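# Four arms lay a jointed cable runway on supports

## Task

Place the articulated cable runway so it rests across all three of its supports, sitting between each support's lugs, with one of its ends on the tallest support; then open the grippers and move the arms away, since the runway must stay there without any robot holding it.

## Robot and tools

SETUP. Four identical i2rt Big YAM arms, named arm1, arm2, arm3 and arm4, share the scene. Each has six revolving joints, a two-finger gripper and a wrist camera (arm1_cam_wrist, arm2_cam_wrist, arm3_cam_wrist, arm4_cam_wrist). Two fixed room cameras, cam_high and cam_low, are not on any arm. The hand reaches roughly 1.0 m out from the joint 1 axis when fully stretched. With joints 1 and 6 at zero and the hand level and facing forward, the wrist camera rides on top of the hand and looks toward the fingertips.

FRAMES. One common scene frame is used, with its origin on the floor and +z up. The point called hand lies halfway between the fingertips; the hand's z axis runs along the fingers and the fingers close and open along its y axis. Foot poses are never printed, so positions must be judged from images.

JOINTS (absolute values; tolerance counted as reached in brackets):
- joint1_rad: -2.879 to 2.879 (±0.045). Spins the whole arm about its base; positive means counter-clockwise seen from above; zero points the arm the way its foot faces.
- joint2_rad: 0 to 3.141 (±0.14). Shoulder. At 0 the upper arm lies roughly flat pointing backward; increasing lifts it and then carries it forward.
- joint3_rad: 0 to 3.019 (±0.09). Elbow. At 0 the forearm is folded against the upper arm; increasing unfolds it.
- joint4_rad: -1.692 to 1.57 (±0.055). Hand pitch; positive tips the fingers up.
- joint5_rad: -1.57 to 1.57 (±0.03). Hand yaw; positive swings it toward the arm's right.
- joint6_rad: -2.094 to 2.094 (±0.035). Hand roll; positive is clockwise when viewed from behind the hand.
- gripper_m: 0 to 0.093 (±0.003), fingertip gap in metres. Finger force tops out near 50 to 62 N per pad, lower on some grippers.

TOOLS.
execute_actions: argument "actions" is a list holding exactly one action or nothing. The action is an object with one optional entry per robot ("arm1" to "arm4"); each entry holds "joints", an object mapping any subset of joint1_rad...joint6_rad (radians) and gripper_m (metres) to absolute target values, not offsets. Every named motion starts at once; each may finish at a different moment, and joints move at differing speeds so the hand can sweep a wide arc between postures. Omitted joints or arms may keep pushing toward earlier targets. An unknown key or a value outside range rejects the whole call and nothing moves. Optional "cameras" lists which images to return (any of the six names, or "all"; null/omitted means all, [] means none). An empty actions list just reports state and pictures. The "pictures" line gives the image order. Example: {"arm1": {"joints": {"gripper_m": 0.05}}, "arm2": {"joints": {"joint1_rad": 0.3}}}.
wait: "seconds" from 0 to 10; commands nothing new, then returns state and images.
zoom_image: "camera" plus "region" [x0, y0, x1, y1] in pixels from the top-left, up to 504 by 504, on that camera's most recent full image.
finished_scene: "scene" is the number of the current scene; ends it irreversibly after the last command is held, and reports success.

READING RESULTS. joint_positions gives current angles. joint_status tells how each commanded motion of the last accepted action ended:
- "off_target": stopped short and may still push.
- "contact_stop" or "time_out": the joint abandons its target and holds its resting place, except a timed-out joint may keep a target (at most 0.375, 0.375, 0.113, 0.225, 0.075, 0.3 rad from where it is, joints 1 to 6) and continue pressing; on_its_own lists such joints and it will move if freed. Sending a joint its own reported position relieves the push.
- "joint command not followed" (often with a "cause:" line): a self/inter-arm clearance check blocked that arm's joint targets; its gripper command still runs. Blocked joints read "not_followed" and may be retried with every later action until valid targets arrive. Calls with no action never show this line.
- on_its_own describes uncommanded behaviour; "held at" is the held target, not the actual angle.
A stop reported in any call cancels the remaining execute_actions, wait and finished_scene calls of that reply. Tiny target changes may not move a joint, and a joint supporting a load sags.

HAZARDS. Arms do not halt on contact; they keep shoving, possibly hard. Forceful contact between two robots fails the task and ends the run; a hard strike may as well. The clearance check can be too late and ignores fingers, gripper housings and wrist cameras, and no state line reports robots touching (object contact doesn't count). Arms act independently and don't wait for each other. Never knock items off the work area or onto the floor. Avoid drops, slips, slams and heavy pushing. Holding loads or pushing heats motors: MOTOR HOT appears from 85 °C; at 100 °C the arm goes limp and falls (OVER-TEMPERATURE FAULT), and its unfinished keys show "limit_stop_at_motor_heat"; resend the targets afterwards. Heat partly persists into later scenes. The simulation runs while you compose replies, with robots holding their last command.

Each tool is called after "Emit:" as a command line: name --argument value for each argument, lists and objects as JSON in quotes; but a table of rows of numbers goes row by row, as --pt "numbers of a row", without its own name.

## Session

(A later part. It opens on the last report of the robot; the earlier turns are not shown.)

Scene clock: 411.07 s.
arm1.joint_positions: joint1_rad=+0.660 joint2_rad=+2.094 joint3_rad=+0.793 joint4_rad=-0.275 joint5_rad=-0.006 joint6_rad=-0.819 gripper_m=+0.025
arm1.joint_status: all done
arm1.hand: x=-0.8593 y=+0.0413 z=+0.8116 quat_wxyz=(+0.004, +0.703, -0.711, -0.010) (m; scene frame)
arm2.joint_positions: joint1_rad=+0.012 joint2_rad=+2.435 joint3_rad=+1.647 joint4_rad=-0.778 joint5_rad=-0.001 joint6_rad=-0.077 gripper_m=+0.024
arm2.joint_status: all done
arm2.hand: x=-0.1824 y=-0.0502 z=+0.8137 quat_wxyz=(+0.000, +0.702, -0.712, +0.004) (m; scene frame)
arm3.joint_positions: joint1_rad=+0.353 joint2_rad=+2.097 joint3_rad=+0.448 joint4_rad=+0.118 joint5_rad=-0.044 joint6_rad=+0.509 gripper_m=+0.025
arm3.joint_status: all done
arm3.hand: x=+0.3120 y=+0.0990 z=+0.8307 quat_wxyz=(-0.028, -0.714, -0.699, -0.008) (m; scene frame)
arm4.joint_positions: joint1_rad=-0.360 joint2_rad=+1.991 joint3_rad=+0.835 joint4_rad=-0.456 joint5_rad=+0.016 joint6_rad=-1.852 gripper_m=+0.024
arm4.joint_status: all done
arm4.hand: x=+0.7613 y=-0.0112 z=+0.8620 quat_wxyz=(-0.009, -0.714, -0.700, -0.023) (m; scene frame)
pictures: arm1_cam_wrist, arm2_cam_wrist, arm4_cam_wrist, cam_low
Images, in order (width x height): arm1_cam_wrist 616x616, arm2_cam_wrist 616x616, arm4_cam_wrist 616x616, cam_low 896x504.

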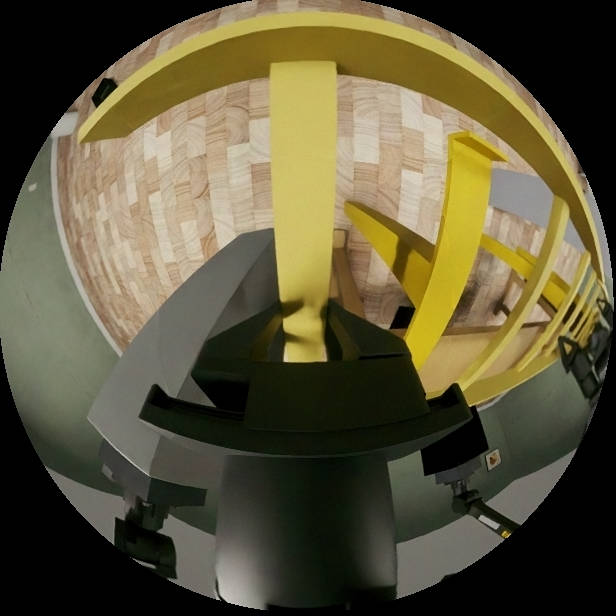

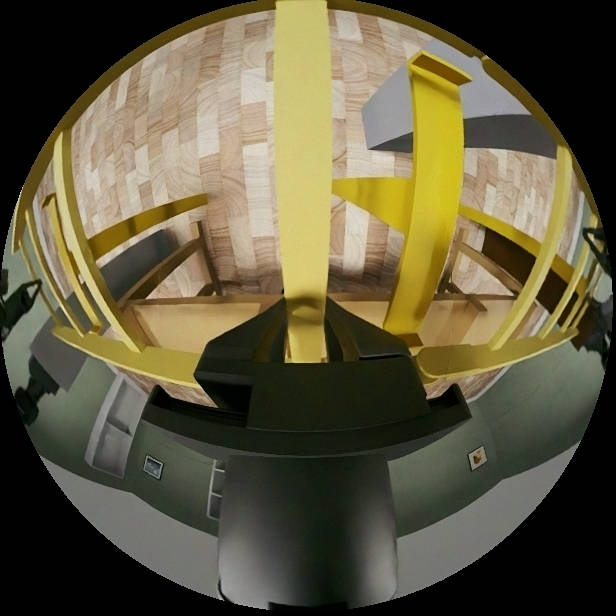

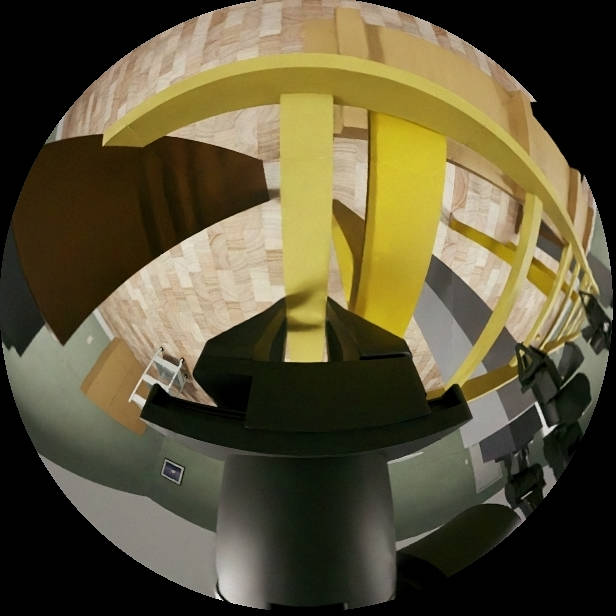

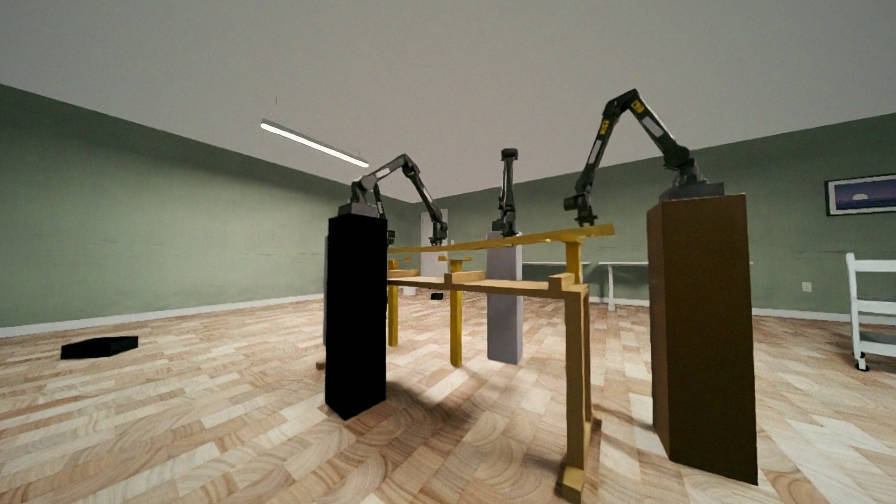

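Emit:
execute_actions --actions '[]'

Scene clock: 426.43 s.
arm1.joint_positions: joint1_rad=+0.660 joint2_rad=+2.094 joint3_rad=+0.793 joint4_rad=-0.275 joint5_rad=-0.006 joint6_rad=-0.819 gripper_m=+0.025
arm1.joint_status: all done
arm1.hand: x=-0.8593 y=+0.0413 z=+0.8116 quat_wxyz=(+0.004, +0.703, -0.711, -0.010) (m; scene frame)
arm2.joint_positions: joint1_rad=+0.012 joint2_rad=+2.435 joint3_rad=+1.647 joint4_rad=-0.778 joint5_rad=-0.001 joint6_rad=-0.077 gripper_m=+0.024
arm2.joint_status: all done
arm2.hand: x=-0.1824 y=-0.0502 z=+0.8137 quat_wxyz=(+0.000, +0.702, -0.712, +0.004) (m; scene frame)
arm3.joint_positions: joint1_rad=+0.353 joint2_rad=+2.097 joint3_rad=+0.448 joint4_rad=+0.118 joint5_rad=-0.044 joint6_rad=+0.509 gripper_m=+0.025
arm3.joint_status: all done
arm3.hand: x=+0.3120 y=+0.0990 z=+0.8307 quat_wxyz=(-0.028, -0.714, -0.699, -0.008) (m; scene frame)
arm4.joint_positions: joint1_rad=-0.360 joint2_rad=+1.991 joint3_rad=+0.835 joint4_rad=-0.456 joint5_rad=+0.016 joint6_rad=-1.852 gripper_m=+0.024
arm4.joint_status: all done
arm4.hand: x=+0.7613 y=-0.0112 z=+0.8620 quat_wxyz=(-0.009, -0.714, -0.700, -0.023) (m; scene frame)
pictures: arm1_cam_wrist, arm2_cam_wrist, arm3_cam_wrist, arm4_cam_wrist, cam_high, cam_low
Images, in order (width x height): arm1_cam_wrist 616x616, arm2_cam_wrist 616x616, arm3_cam_wrist 616x616, arm4_cam_wrist 616x616, cam_high 896x504, cam_low 896x504.

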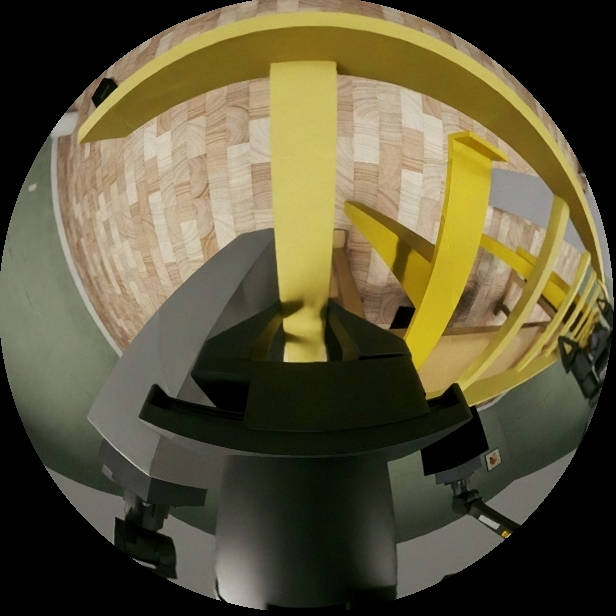

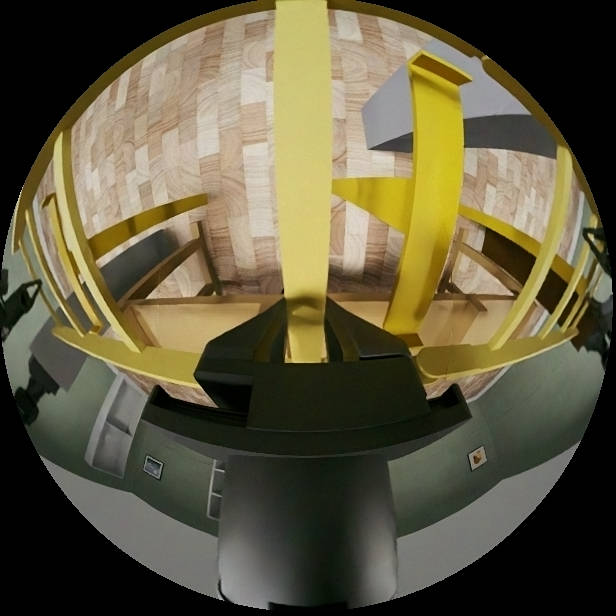

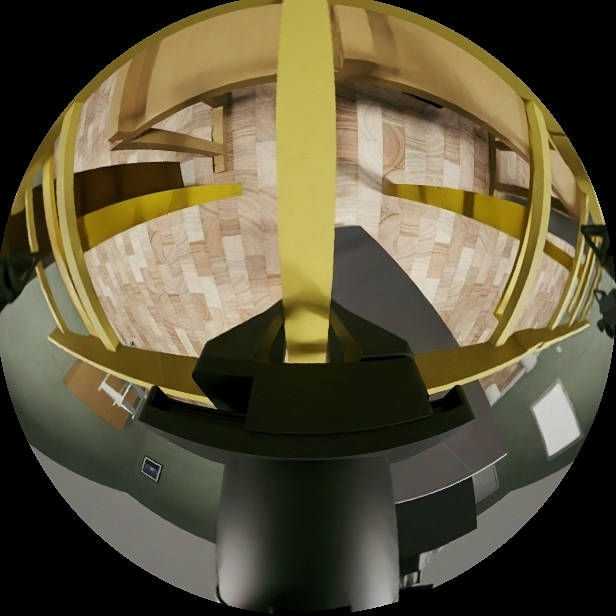

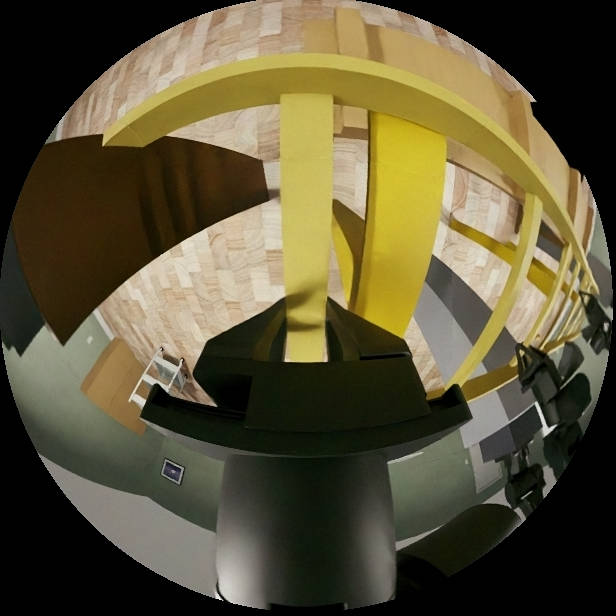

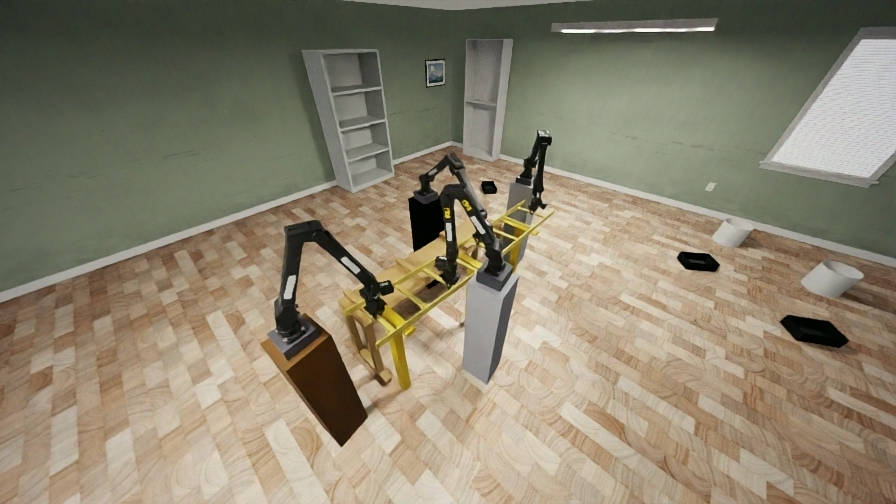

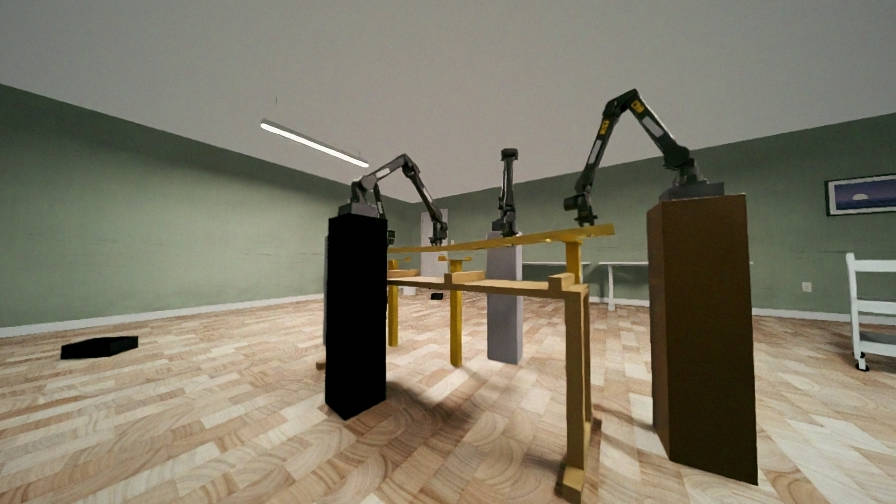

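Emit:
execute_actions --actions '[{"arm1":{"joints":{"joint2_rad":2.19,"joint3_rad":0.835,"joint4_rad":-0.13}},"arm2":{"joints":{"joint2_rad":2.443,"joint3_rad":1.756,"joint4_rad":-0.71}},"arm3":{"joints":{"joint1_rad":0.32,"joint2_rad":2.17,"joint3_rad":0.455,"joint4_rad":0.23,"joint5_rad":-0.09,"joint6_rad":0.5}},"arm4":{"joints":{"joint2_rad":2.0,"joint3_rad":0.875,"joint4_rad":-0.49}}}]'

Scene clock: 430.10 s.
arm1.joint_positions: joint1_rad=+0.659 joint2_rad=+2.256 joint3_rad=+0.829 joint4_rad=-0.128 joint5_rad=-0.004 joint6_rad=-0.820 gripper_m=+0.025
arm1.joint_status: all done
arm1.hand: x=-0.8577 y=+0.0427 z=+0.7579 quat_wxyz=(-0.006, +0.702, -0.712, -0.009) (m; scene frame)
arm2.joint_positions: joint1_rad=+0.012 joint2_rad=+2.530 joint3_rad=+1.675 joint4_rad=-0.698 joint5_rad=+0.001 joint6_rad=-0.077 gripper_m=+0.024
arm2.joint_status: all done
arm2.hand: x=-0.1813 y=-0.0494 z=+0.7638 quat_wxyz=(-0.005, +0.702, -0.712, +0.000) (m; scene frame)
arm3.joint_positions: joint1_rad=+0.327 joint2_rad=+2.223 joint3_rad=+0.475 joint4_rad=+0.227 joint5_rad=-0.086 joint6_rad=+0.486 gripper_m=+0.025
arm3.joint_status: all done
arm3.hand: x=+0.3121 y=+0.0990 z=+0.8025 quat_wxyz=(-0.039, -0.715, -0.698, -0.026) (m; scene frame)
arm4.joint_positions: joint1_rad=-0.358 joint2_rad=+2.018 joint3_rad=+0.861 joint4_rad=-0.479 joint5_rad=+0.010 joint6_rad=-1.850 gripper_m=+0.024
arm4.joint_status: all done
arm4.hand: x=+0.7590 y=-0.0121 z=+0.8559 quat_wxyz=(-0.022, -0.714, -0.699, -0.026) (m; scene frame)
pictures: arm1_cam_wrist, arm2_cam_wrist, arm3_cam_wrist, arm4_cam_wrist, cam_high, cam_low
Images, in order (width x height): arm1_cam_wrist 616x616, arm2_cam_wrist 616x616, arm3_cam_wrist 616x616, arm4_cam_wrist 616x616, cam_high 896x504, cam_low 896x504.

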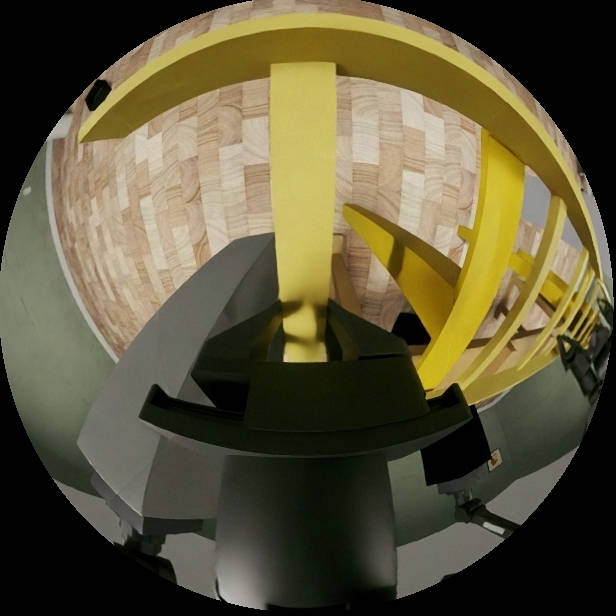

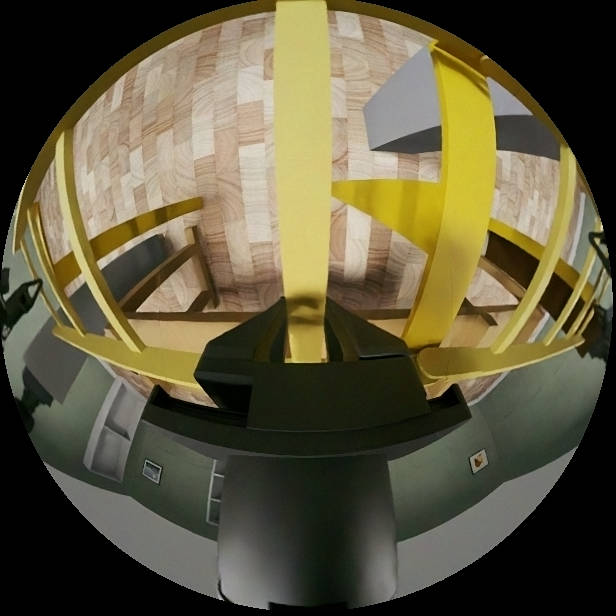

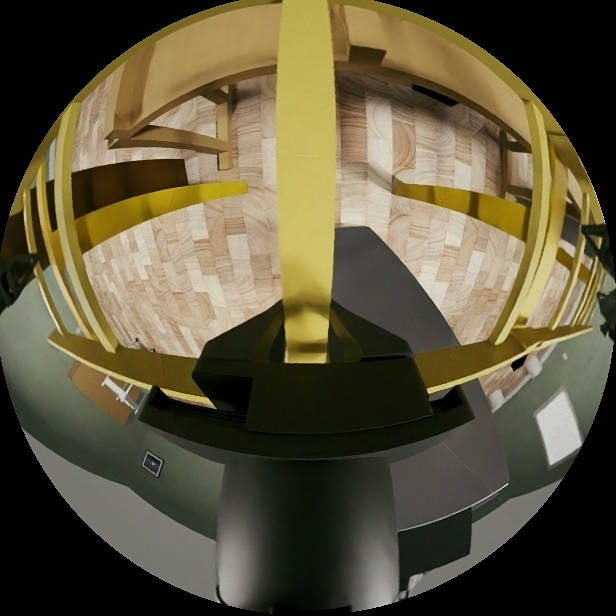

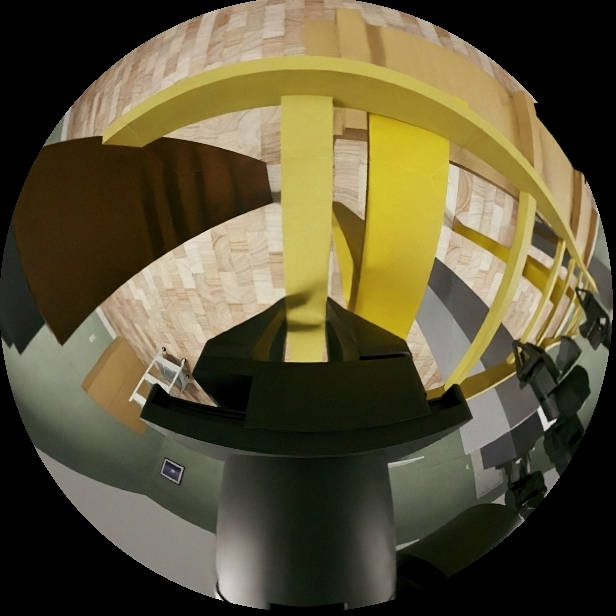

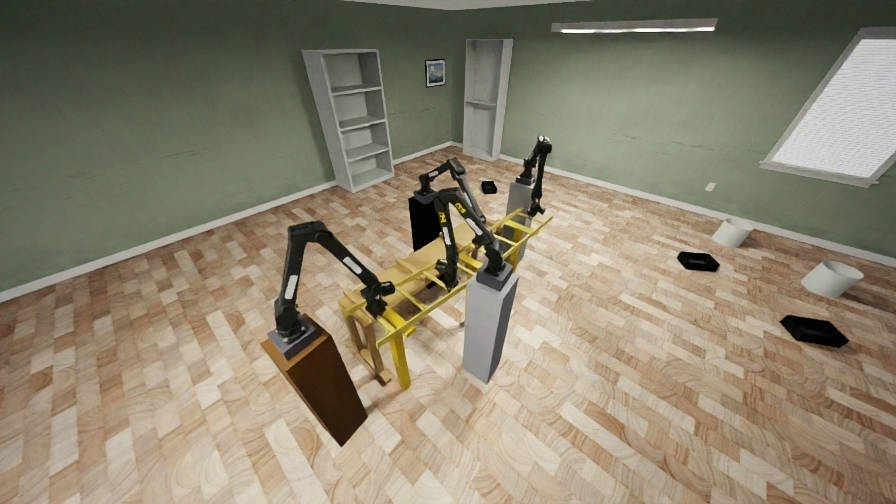

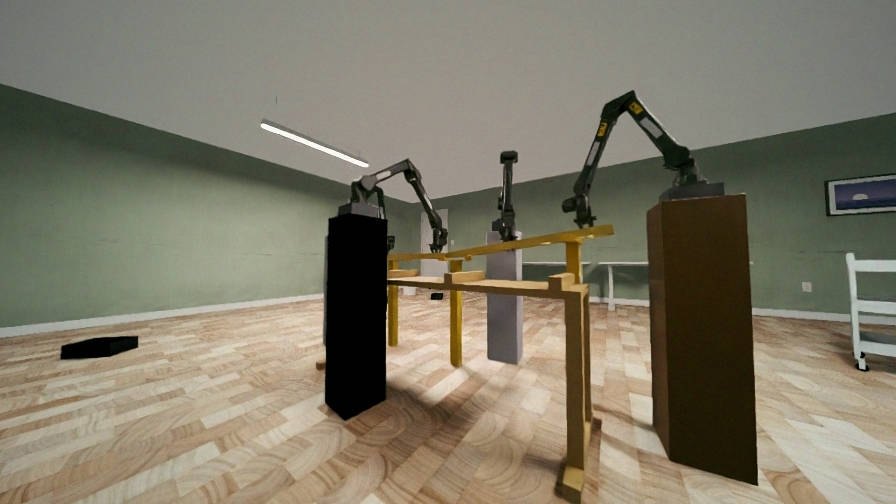

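Emit:
zoom_image --camera "cam_low" --region '[370, 200, 640, 300]'

Emit:
zoom_image --camera "arm1_cam_wrist" --region '[380, 100, 600, 420]'

Emit:
zoom_image --camera "arm2_cam_wrist" --region '[360, 0, 560, 400]'

Region (370, 200, 640, 300) of cam_low's 896x504 image, scaled by 1.867, with more detail than that image has; it fills the top 187 rows of this view, and the rest is white.

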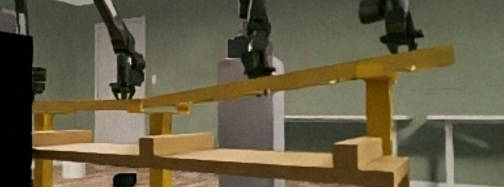

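Region (380, 100, 600, 420) of arm1_cam_wrist's 616x616 image, scaled by 1.575, with more detail than that image has; it fills the left 346 columns of this view, and the rest is white.

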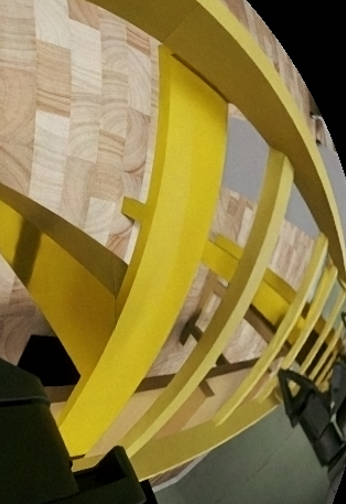

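Region (360, 0, 560, 400) of arm2_cam_wrist's 616x616 image, scaled by 1.260, with more detail than that image has.

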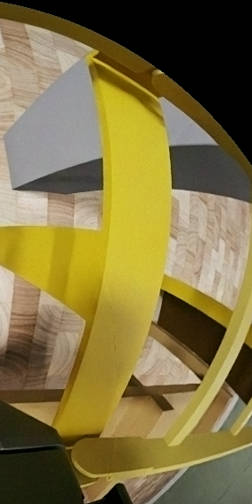

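Emit:
zoom_image --camera "cam_low" --region '[380, 235, 500, 285]'

Emit:
zoom_image --camera "cam_low" --region '[530, 215, 630, 265]'

Emit:
zoom_image --camera "cam_high" --region '[340, 190, 580, 360]'

Region (380, 235, 500, 285) of cam_low's 896x504 image, scaled by 4.200, with more detail than that image has; it fills the top 210 rows of this view, and the rest is white.

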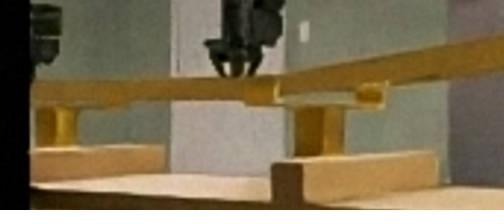

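Region (530, 215, 630, 265) of cam_low's 896x504 image, scaled by 5.040, with more detail than that image has.

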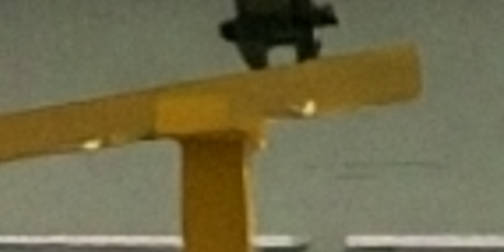

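Region (340, 190, 580, 360) of cam_high's 896x504 image, scaled by 2.100, with more detail than that image has; it fills the top 357 rows of this view, and the rest is white.

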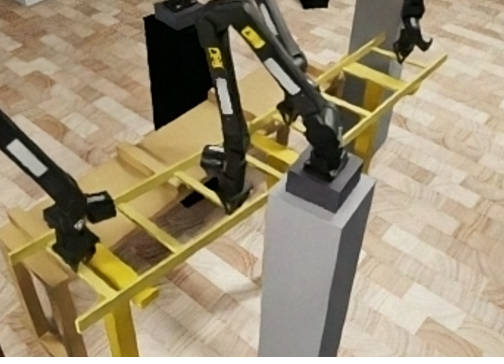

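Emit:
execute_actions --actions '[{"arm1":{"joints":{"joint2_rad":2.25}},"arm2":{"joints":{"joint2_rad":2.49,"joint3_rad":1.72}},"arm3":{"joints":{"joint2_rad":2.21,"joint3_rad":0.47}},"arm4":{"joints":{"joint2_rad":2.02,"joint3_rad":0.87}}}]' --cameras '["cam_low","arm1_cam_wrist","arm2_cam_wrist"]'

Emit:
zoom_image --camera "cam_low" --region '[380, 235, 500, 285]'

Scene clock: 437.43 s.
arm1.joint_positions: joint1_rad=+0.658 joint2_rad=+2.280 joint3_rad=+0.838 joint4_rad=-0.124 joint5_rad=+0.005 joint6_rad=-0.820 gripper_m=+0.025
arm1.joint_status: all done
arm1.hand: x=-0.8580 y=+0.0401 z=+0.7500 quat_wxyz=(-0.001, +0.702, -0.712, -0.005) (m; scene frame)
arm2.joint_positions: joint1_rad=+0.012 joint2_rad=+2.540 joint3_rad=+1.675 joint4_rad=-0.696 joint5_rad=+0.003 joint6_rad=-0.077 gripper_m=+0.024
arm2.joint_status: all done
arm2.hand: x=-0.1812 y=-0.0525 z=+0.7581 quat_wxyz=(-0.003, +0.702, -0.712, +0.004) (m; scene frame)
arm3.joint_positions: joint1_rad=+0.326 joint2_rad=+2.247 joint3_rad=+0.488 joint4_rad=+0.234 joint5_rad=-0.084 joint6_rad=+0.485 gripper_m=+0.025
arm3.joint_status: all done
arm3.hand: x=+0.3122 y=+0.0974 z=+0.7962 quat_wxyz=(-0.037, -0.715, -0.698, -0.025) (m; scene frame)
arm4.joint_positions: joint1_rad=-0.358 joint2_rad=+2.026 joint3_rad=+0.863 joint4_rad=-0.479 joint5_rad=+0.006 joint6_rad=-1.850 gripper_m=+0.024
arm4.joint_status: all done
arm4.hand: x=+0.7594 y=-0.0132 z=+0.8534 quat_wxyz=(-0.025, -0.714, -0.699, -0.025) (m; scene frame)
pictures: arm1_cam_wrist, arm2_cam_wrist, cam_low
Images, in order (width x height): arm1_cam_wrist 616x616, arm2_cam_wrist 616x616, cam_low 896x504.

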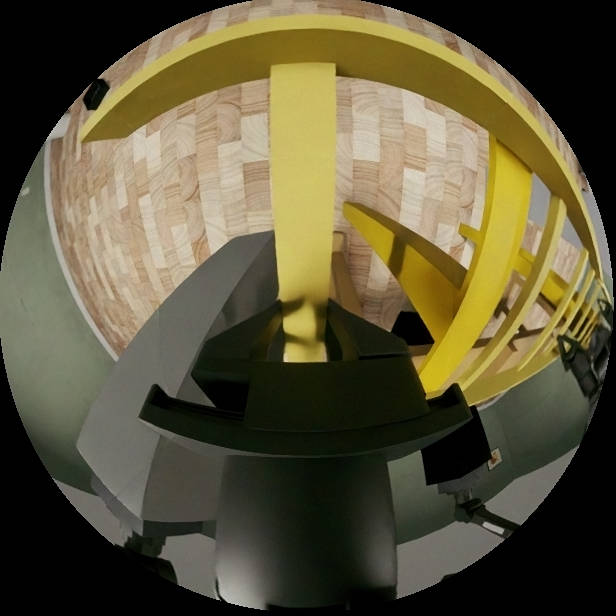

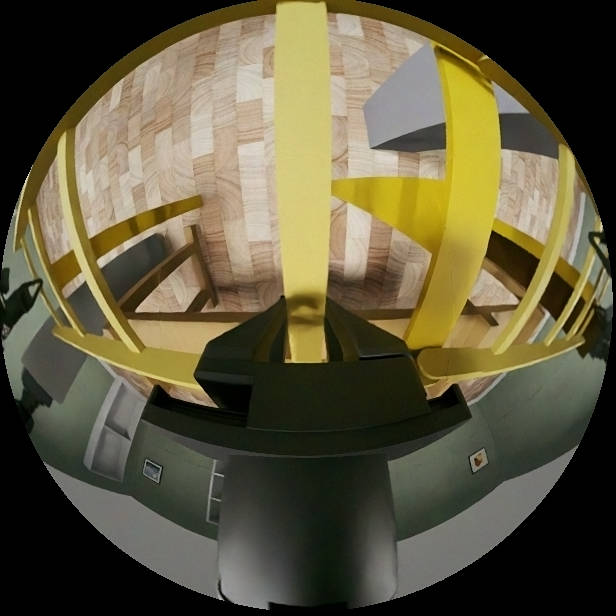

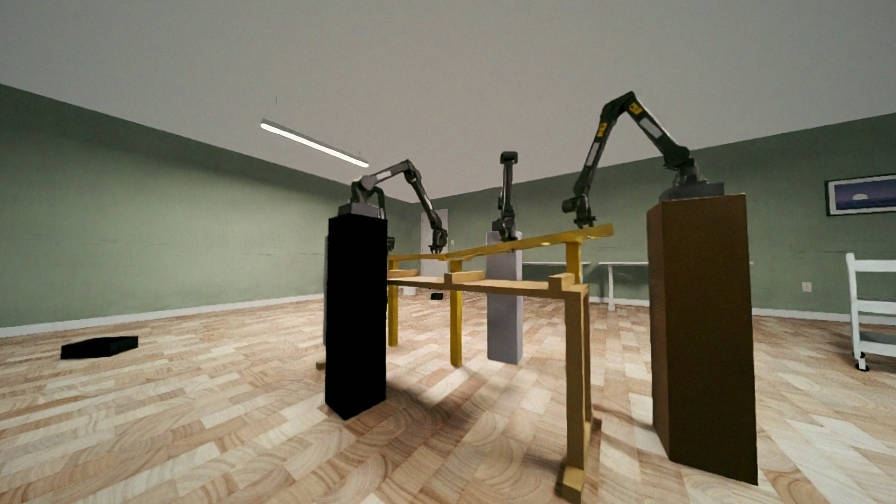

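Region (380, 235, 500, 285) of cam_low's 896x504 image, scaled by 4.200, with more detail than that image has; it fills the top 210 rows of this view, and the rest is white.

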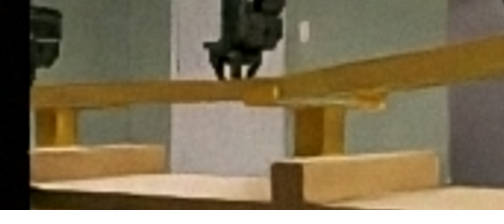

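Emit:
execute_actions --actions '[{"arm1":{"joints":{"joint2_rad":2.29,"joint3_rad":0.845,"joint4_rad":-0.11}},"arm2":{"joints":{"joint2_rad":2.535,"joint3_rad":1.69,"joint4_rad":-0.70}},"arm3":{"joints":{"joint2_rad":2.255,"joint3_rad":0.49}},"arm4":{"joints":{"joint2_rad":2.035,"joint3_rad":0.865}}}]' --cameras '["cam_low","arm1_cam_wrist","arm2_cam_wrist"]'

Emit:
zoom_image --camera "cam_low" --region '[380, 235, 500, 285]'

Scene clock: 440.50 s.
arm1.joint_positions: joint1_rad=+0.658 joint2_rad=+2.299 joint3_rad=+0.847 joint4_rad=-0.113 joint5_rad=+0.005 joint6_rad=-0.815 gripper_m=+0.025
arm1.joint_status: all done
arm1.hand: x=-0.8575 y=+0.0405 z=+0.7440 quat_wxyz=(-0.001, +0.701, -0.714, -0.004) (m; scene frame)
arm2.joint_positions: joint1_rad=+0.011 joint2_rad=+2.550 joint3_rad=+1.675 joint4_rad=-0.691 joint5_rad=+0.003 joint6_rad=-0.076 gripper_m=+0.024
arm2.joint_status: all done
arm2.hand: x=-0.1809 y=-0.0553 z=+0.7522 quat_wxyz=(-0.001, +0.702, -0.713, +0.005) (m; scene frame)
arm3.joint_positions: joint1_rad=+0.326 joint2_rad=+2.284 joint3_rad=+0.511 joint4_rad=+0.239 joint5_rad=-0.084 joint6_rad=+0.485 gripper_m=+0.025
arm3.joint_status: all done
arm3.hand: x=+0.3128 y=+0.0958 z=+0.7863 quat_wxyz=(-0.033, -0.715, -0.698, -0.027) (m; scene frame)
arm4.joint_positions: joint1_rad=-0.358 joint2_rad=+2.042 joint3_rad=+0.869 joint4_rad=-0.480 joint5_rad=+0.000 joint6_rad=-1.850 gripper_m=+0.024
arm4.joint_status: all done
arm4.hand: x=+0.7603 y=-0.0144 z=+0.8485 quat_wxyz=(-0.031, -0.714, -0.699, -0.025) (m; scene frame)
pictures: arm1_cam_wrist, arm2_cam_wrist, cam_low
Images, in order (width x height): arm1_cam_wrist 616x616, arm2_cam_wrist 616x616, cam_low 896x504.

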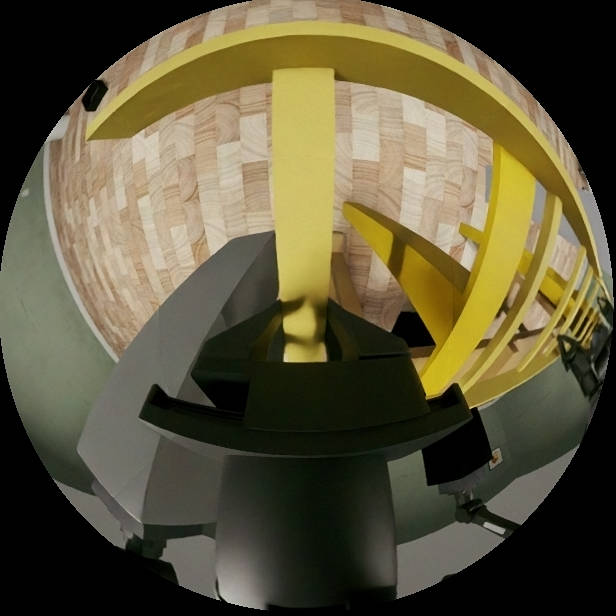

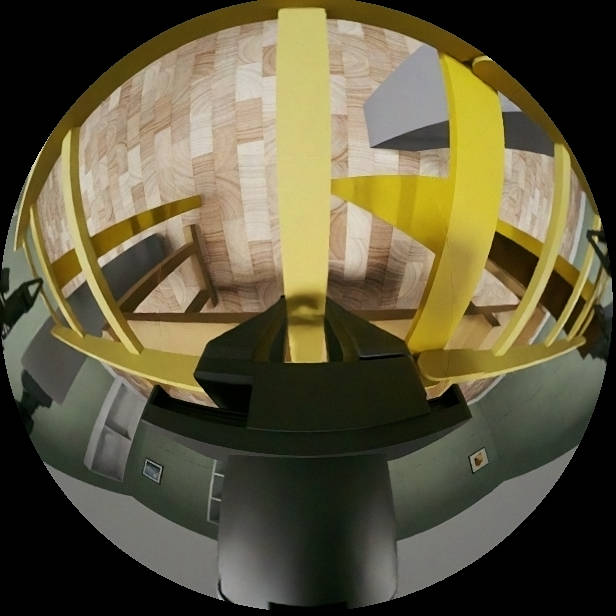

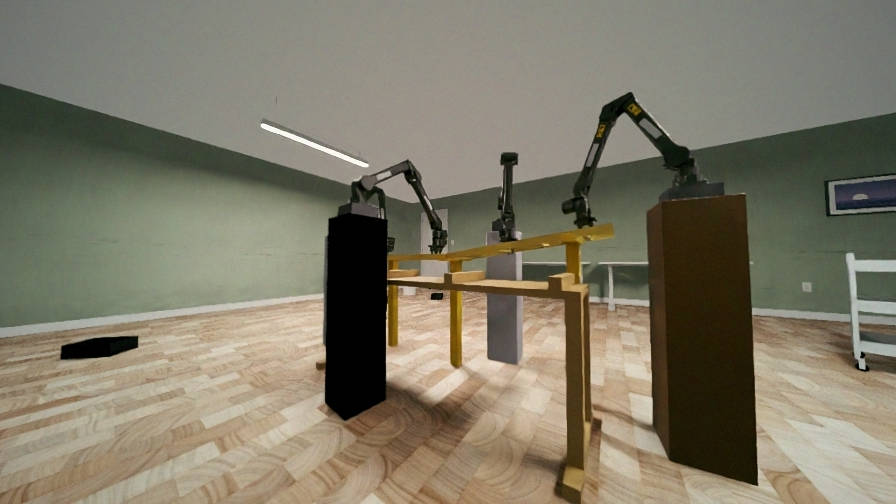

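Region (380, 235, 500, 285) of cam_low's 896x504 image, scaled by 4.200, with more detail than that image has; it fills the top 210 rows of this view, and the rest is white.

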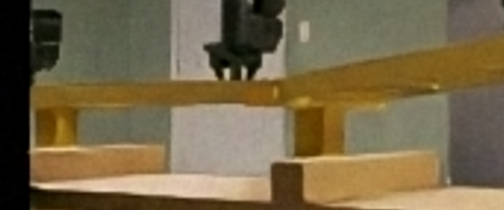

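Emit:
zoom_image --camera "cam_low" --region '[435, 245, 485, 270]'

Emit:
zoom_image --camera "arm2_cam_wrist" --region '[380, 300, 500, 400]'

Emit:
zoom_image --camera "arm2_cam_wrist" --region '[410, 20, 530, 120]'

Region (435, 245, 485, 270) of cam_low's 896x504 image, scaled by 10.080, with more detail than that image has.

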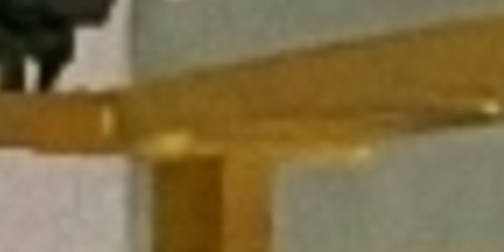

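Region (380, 300, 500, 400) of arm2_cam_wrist's 616x616 image, scaled by 4.200, with more detail than that image has.

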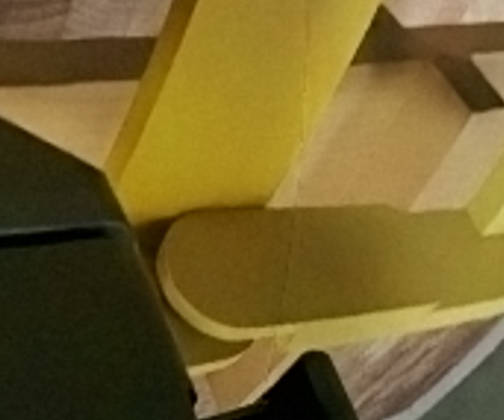

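Region (410, 20, 530, 120) of arm2_cam_wrist's 616x616 image, scaled by 4.200, with more detail than that image has.

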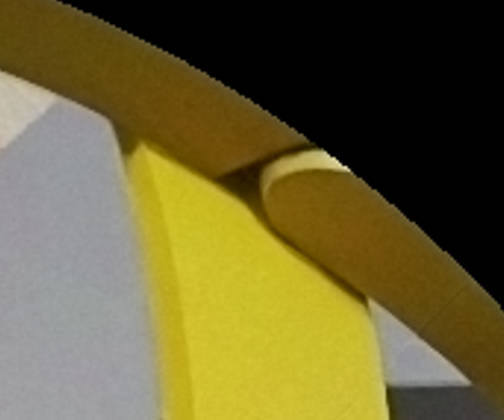

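Emit:
execute_actions --actions '[{"arm1":{"joints":{"gripper_m":0.045}},"arm2":{"joints":{"gripper_m":0.045}},"arm3":{"joints":{"gripper_m":0.045}},"arm4":{"joints":{"gripper_m":0.042}}}]'

Scene clock: 447.73 s.
arm1.joint_positions: joint1_rad=+0.658 joint2_rad=+2.299 joint3_rad=+0.847 joint4_rad=-0.113 joint5_rad=+0.004 joint6_rad=-0.810 gripper_m=+0.045
arm1.joint_status: all done
arm1.hand: x=-0.8577 y=+0.0407 z=+0.7440 quat_wxyz=(-0.001, +0.699, -0.715, -0.005) (m; scene frame)
arm2.joint_positions: joint1_rad=+0.012 joint2_rad=+2.548 joint3_rad=+1.676 joint4_rad=-0.692 joint5_rad=+0.002 joint6_rad=-0.061 gripper_m=+0.045
arm2.joint_status: all done
arm2.hand: x=-0.1816 y=-0.0546 z=+0.7534 quat_wxyz=(-0.001, +0.697, -0.717, +0.005) (m; scene frame)
arm3.joint_positions: joint1_rad=+0.326 joint2_rad=+2.268 joint3_rad=+0.503 joint4_rad=+0.239 joint5_rad=-0.086 joint6_rad=+0.492 gripper_m=+0.045
arm3.joint_status: all done
arm3.hand: x=+0.3137 y=+0.0949 z=+0.7906 quat_wxyz=(-0.037, -0.717, -0.696, -0.027) (m; scene frame)
arm4.joint_positions: joint1_rad=-0.358 joint2_rad=+2.039 joint3_rad=+0.868 joint4_rad=-0.480 joint5_rad=+0.000 joint6_rad=-1.850 gripper_m=+0.042
arm4.joint_status: all done
arm4.hand: x=+0.7603 y=-0.0144 z=+0.8491 quat_wxyz=(-0.031, -0.714, -0.699, -0.025) (m; scene frame)
pictures: arm1_cam_wrist, arm2_cam_wrist, arm3_cam_wrist, arm4_cam_wrist, cam_high, cam_low
Images, in order (width x height): arm1_cam_wrist 616x616, arm2_cam_wrist 616x616, arm3_cam_wrist 616x616, arm4_cam_wrist 616x616, cam_high 896x504, cam_low 896x504.

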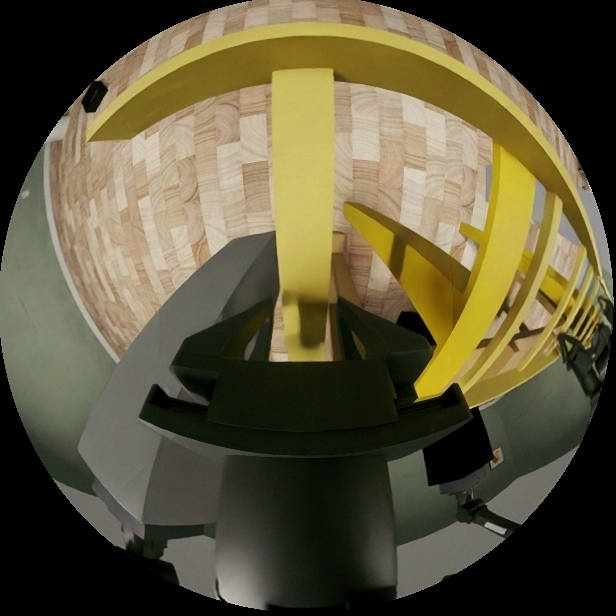

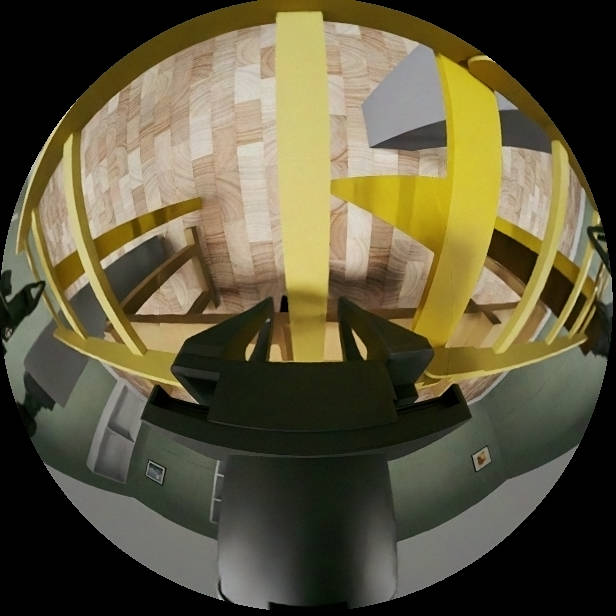

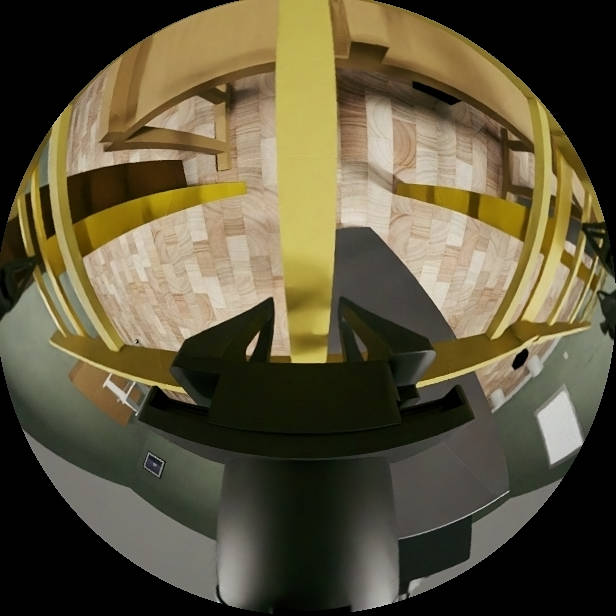

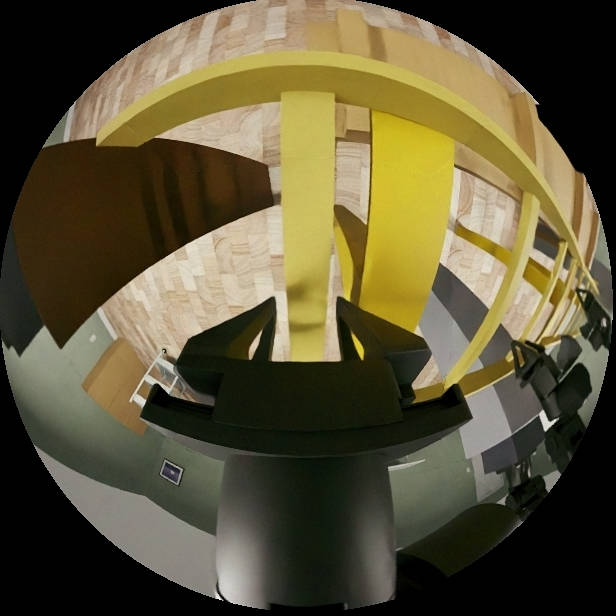

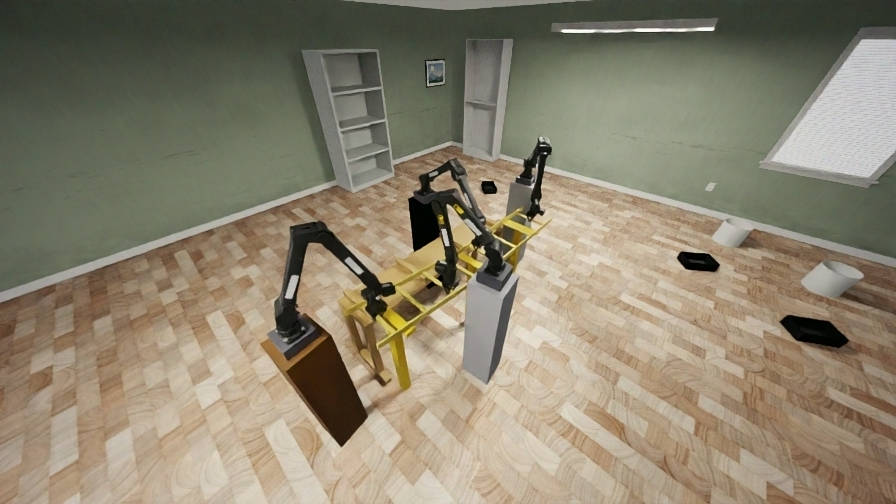

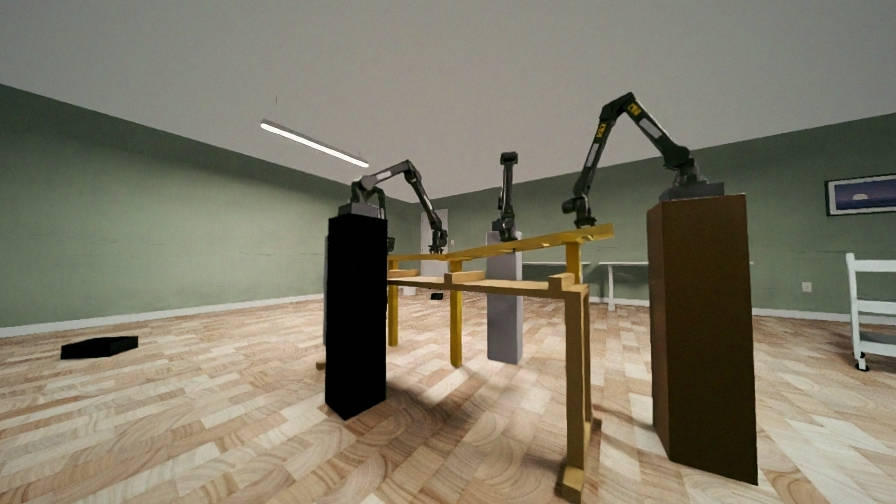

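Emit:
execute_actions --actions '[{"arm1":{"joints":{"joint2_rad":2.08,"joint3_rad":0.80,"joint4_rad":-0.285}},"arm2":{"joints":{"joint2_rad":2.42,"joint3_rad":1.655,"joint4_rad":-0.79}},"arm3":{"joints":{"joint1_rad":0.355,"joint2_rad":2.085,"joint3_rad":0.455,"joint4_rad":0.11,"joint5_rad":-0.044,"joint6_rad":0.509}},"arm4":{"joints":{"joint2_rad":1.85,"joint3_rad":0.76,"joint4_rad":-0.43}}}]' --cameras '["cam_low","cam_high"]'

Scene clock: 453.23 s.
arm1.joint_positions: joint1_rad=+0.657 joint2_rad=+2.072 joint3_rad=+0.804 joint4_rad=-0.277 joint5_rad=+0.004 joint6_rad=-0.810 gripper_m=+0.045
arm1.joint_status: all done
arm1.hand: x=-0.8472 y=+0.0483 z=+0.8206 quat_wxyz=(-0.011, +0.698, -0.716, -0.005) (m; scene frame)
arm2.joint_positions: joint1_rad=+0.012 joint2_rad=+2.413 joint3_rad=+1.653 joint4_rad=-0.779 joint5_rad=+0.002 joint6_rad=-0.061 gripper_m=+0.045
arm2.joint_status: all done
arm2.hand: x=-0.1809 y=-0.0408 z=+0.8283 quat_wxyz=(-0.010, +0.696, -0.718, -0.003) (m; scene frame)
arm3.joint_positions: joint1_rad=+0.344 joint2_rad=+2.084 joint3_rad=+0.456 joint4_rad=+0.122 joint5_rad=-0.048 joint6_rad=+0.501 gripper_m=+0.045
arm3.joint_status: all done
arm3.hand: x=+0.3152 y=+0.0893 z=+0.8338 quat_wxyz=(-0.040, -0.714, -0.699, -0.006) (m; scene frame)
arm4.joint_positions: joint1_rad=-0.357 joint2_rad=+1.833 joint3_rad=+0.758 joint4_rad=-0.435 joint5_rad=-0.002 joint6_rad=-1.850 gripper_m=+0.042
arm4.joint_status: all done
arm4.hand: x=+0.7598 y=-0.0157 z=+0.9057 quat_wxyz=(+0.031, -0.714, -0.700, +0.009) (m; scene frame)
pictures: cam_high, cam_low
Images, in order (width x height): cam_high 896x504, cam_low 896x504.

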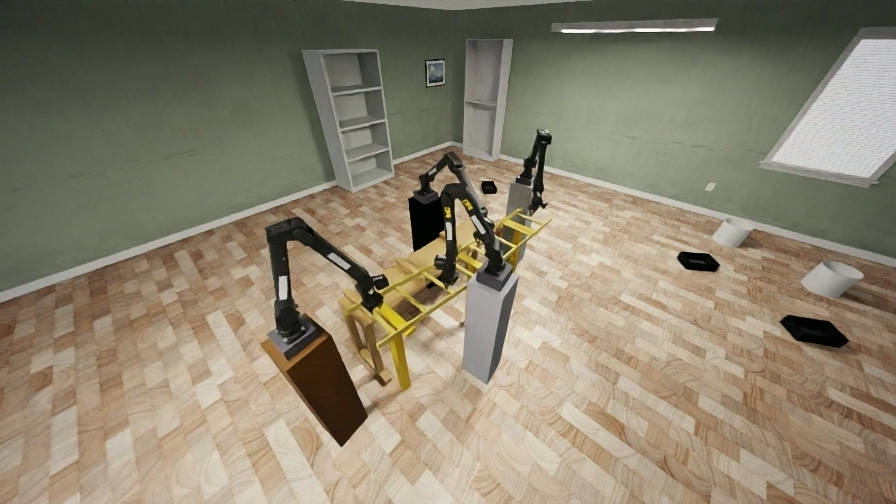

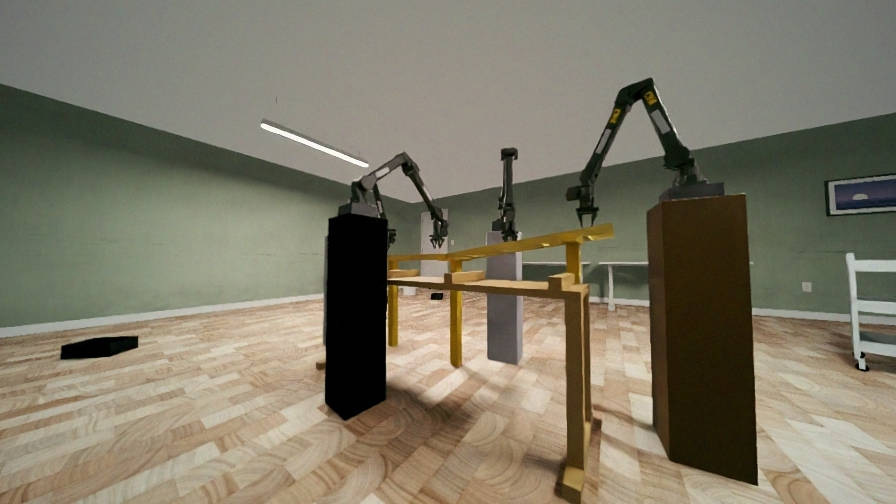

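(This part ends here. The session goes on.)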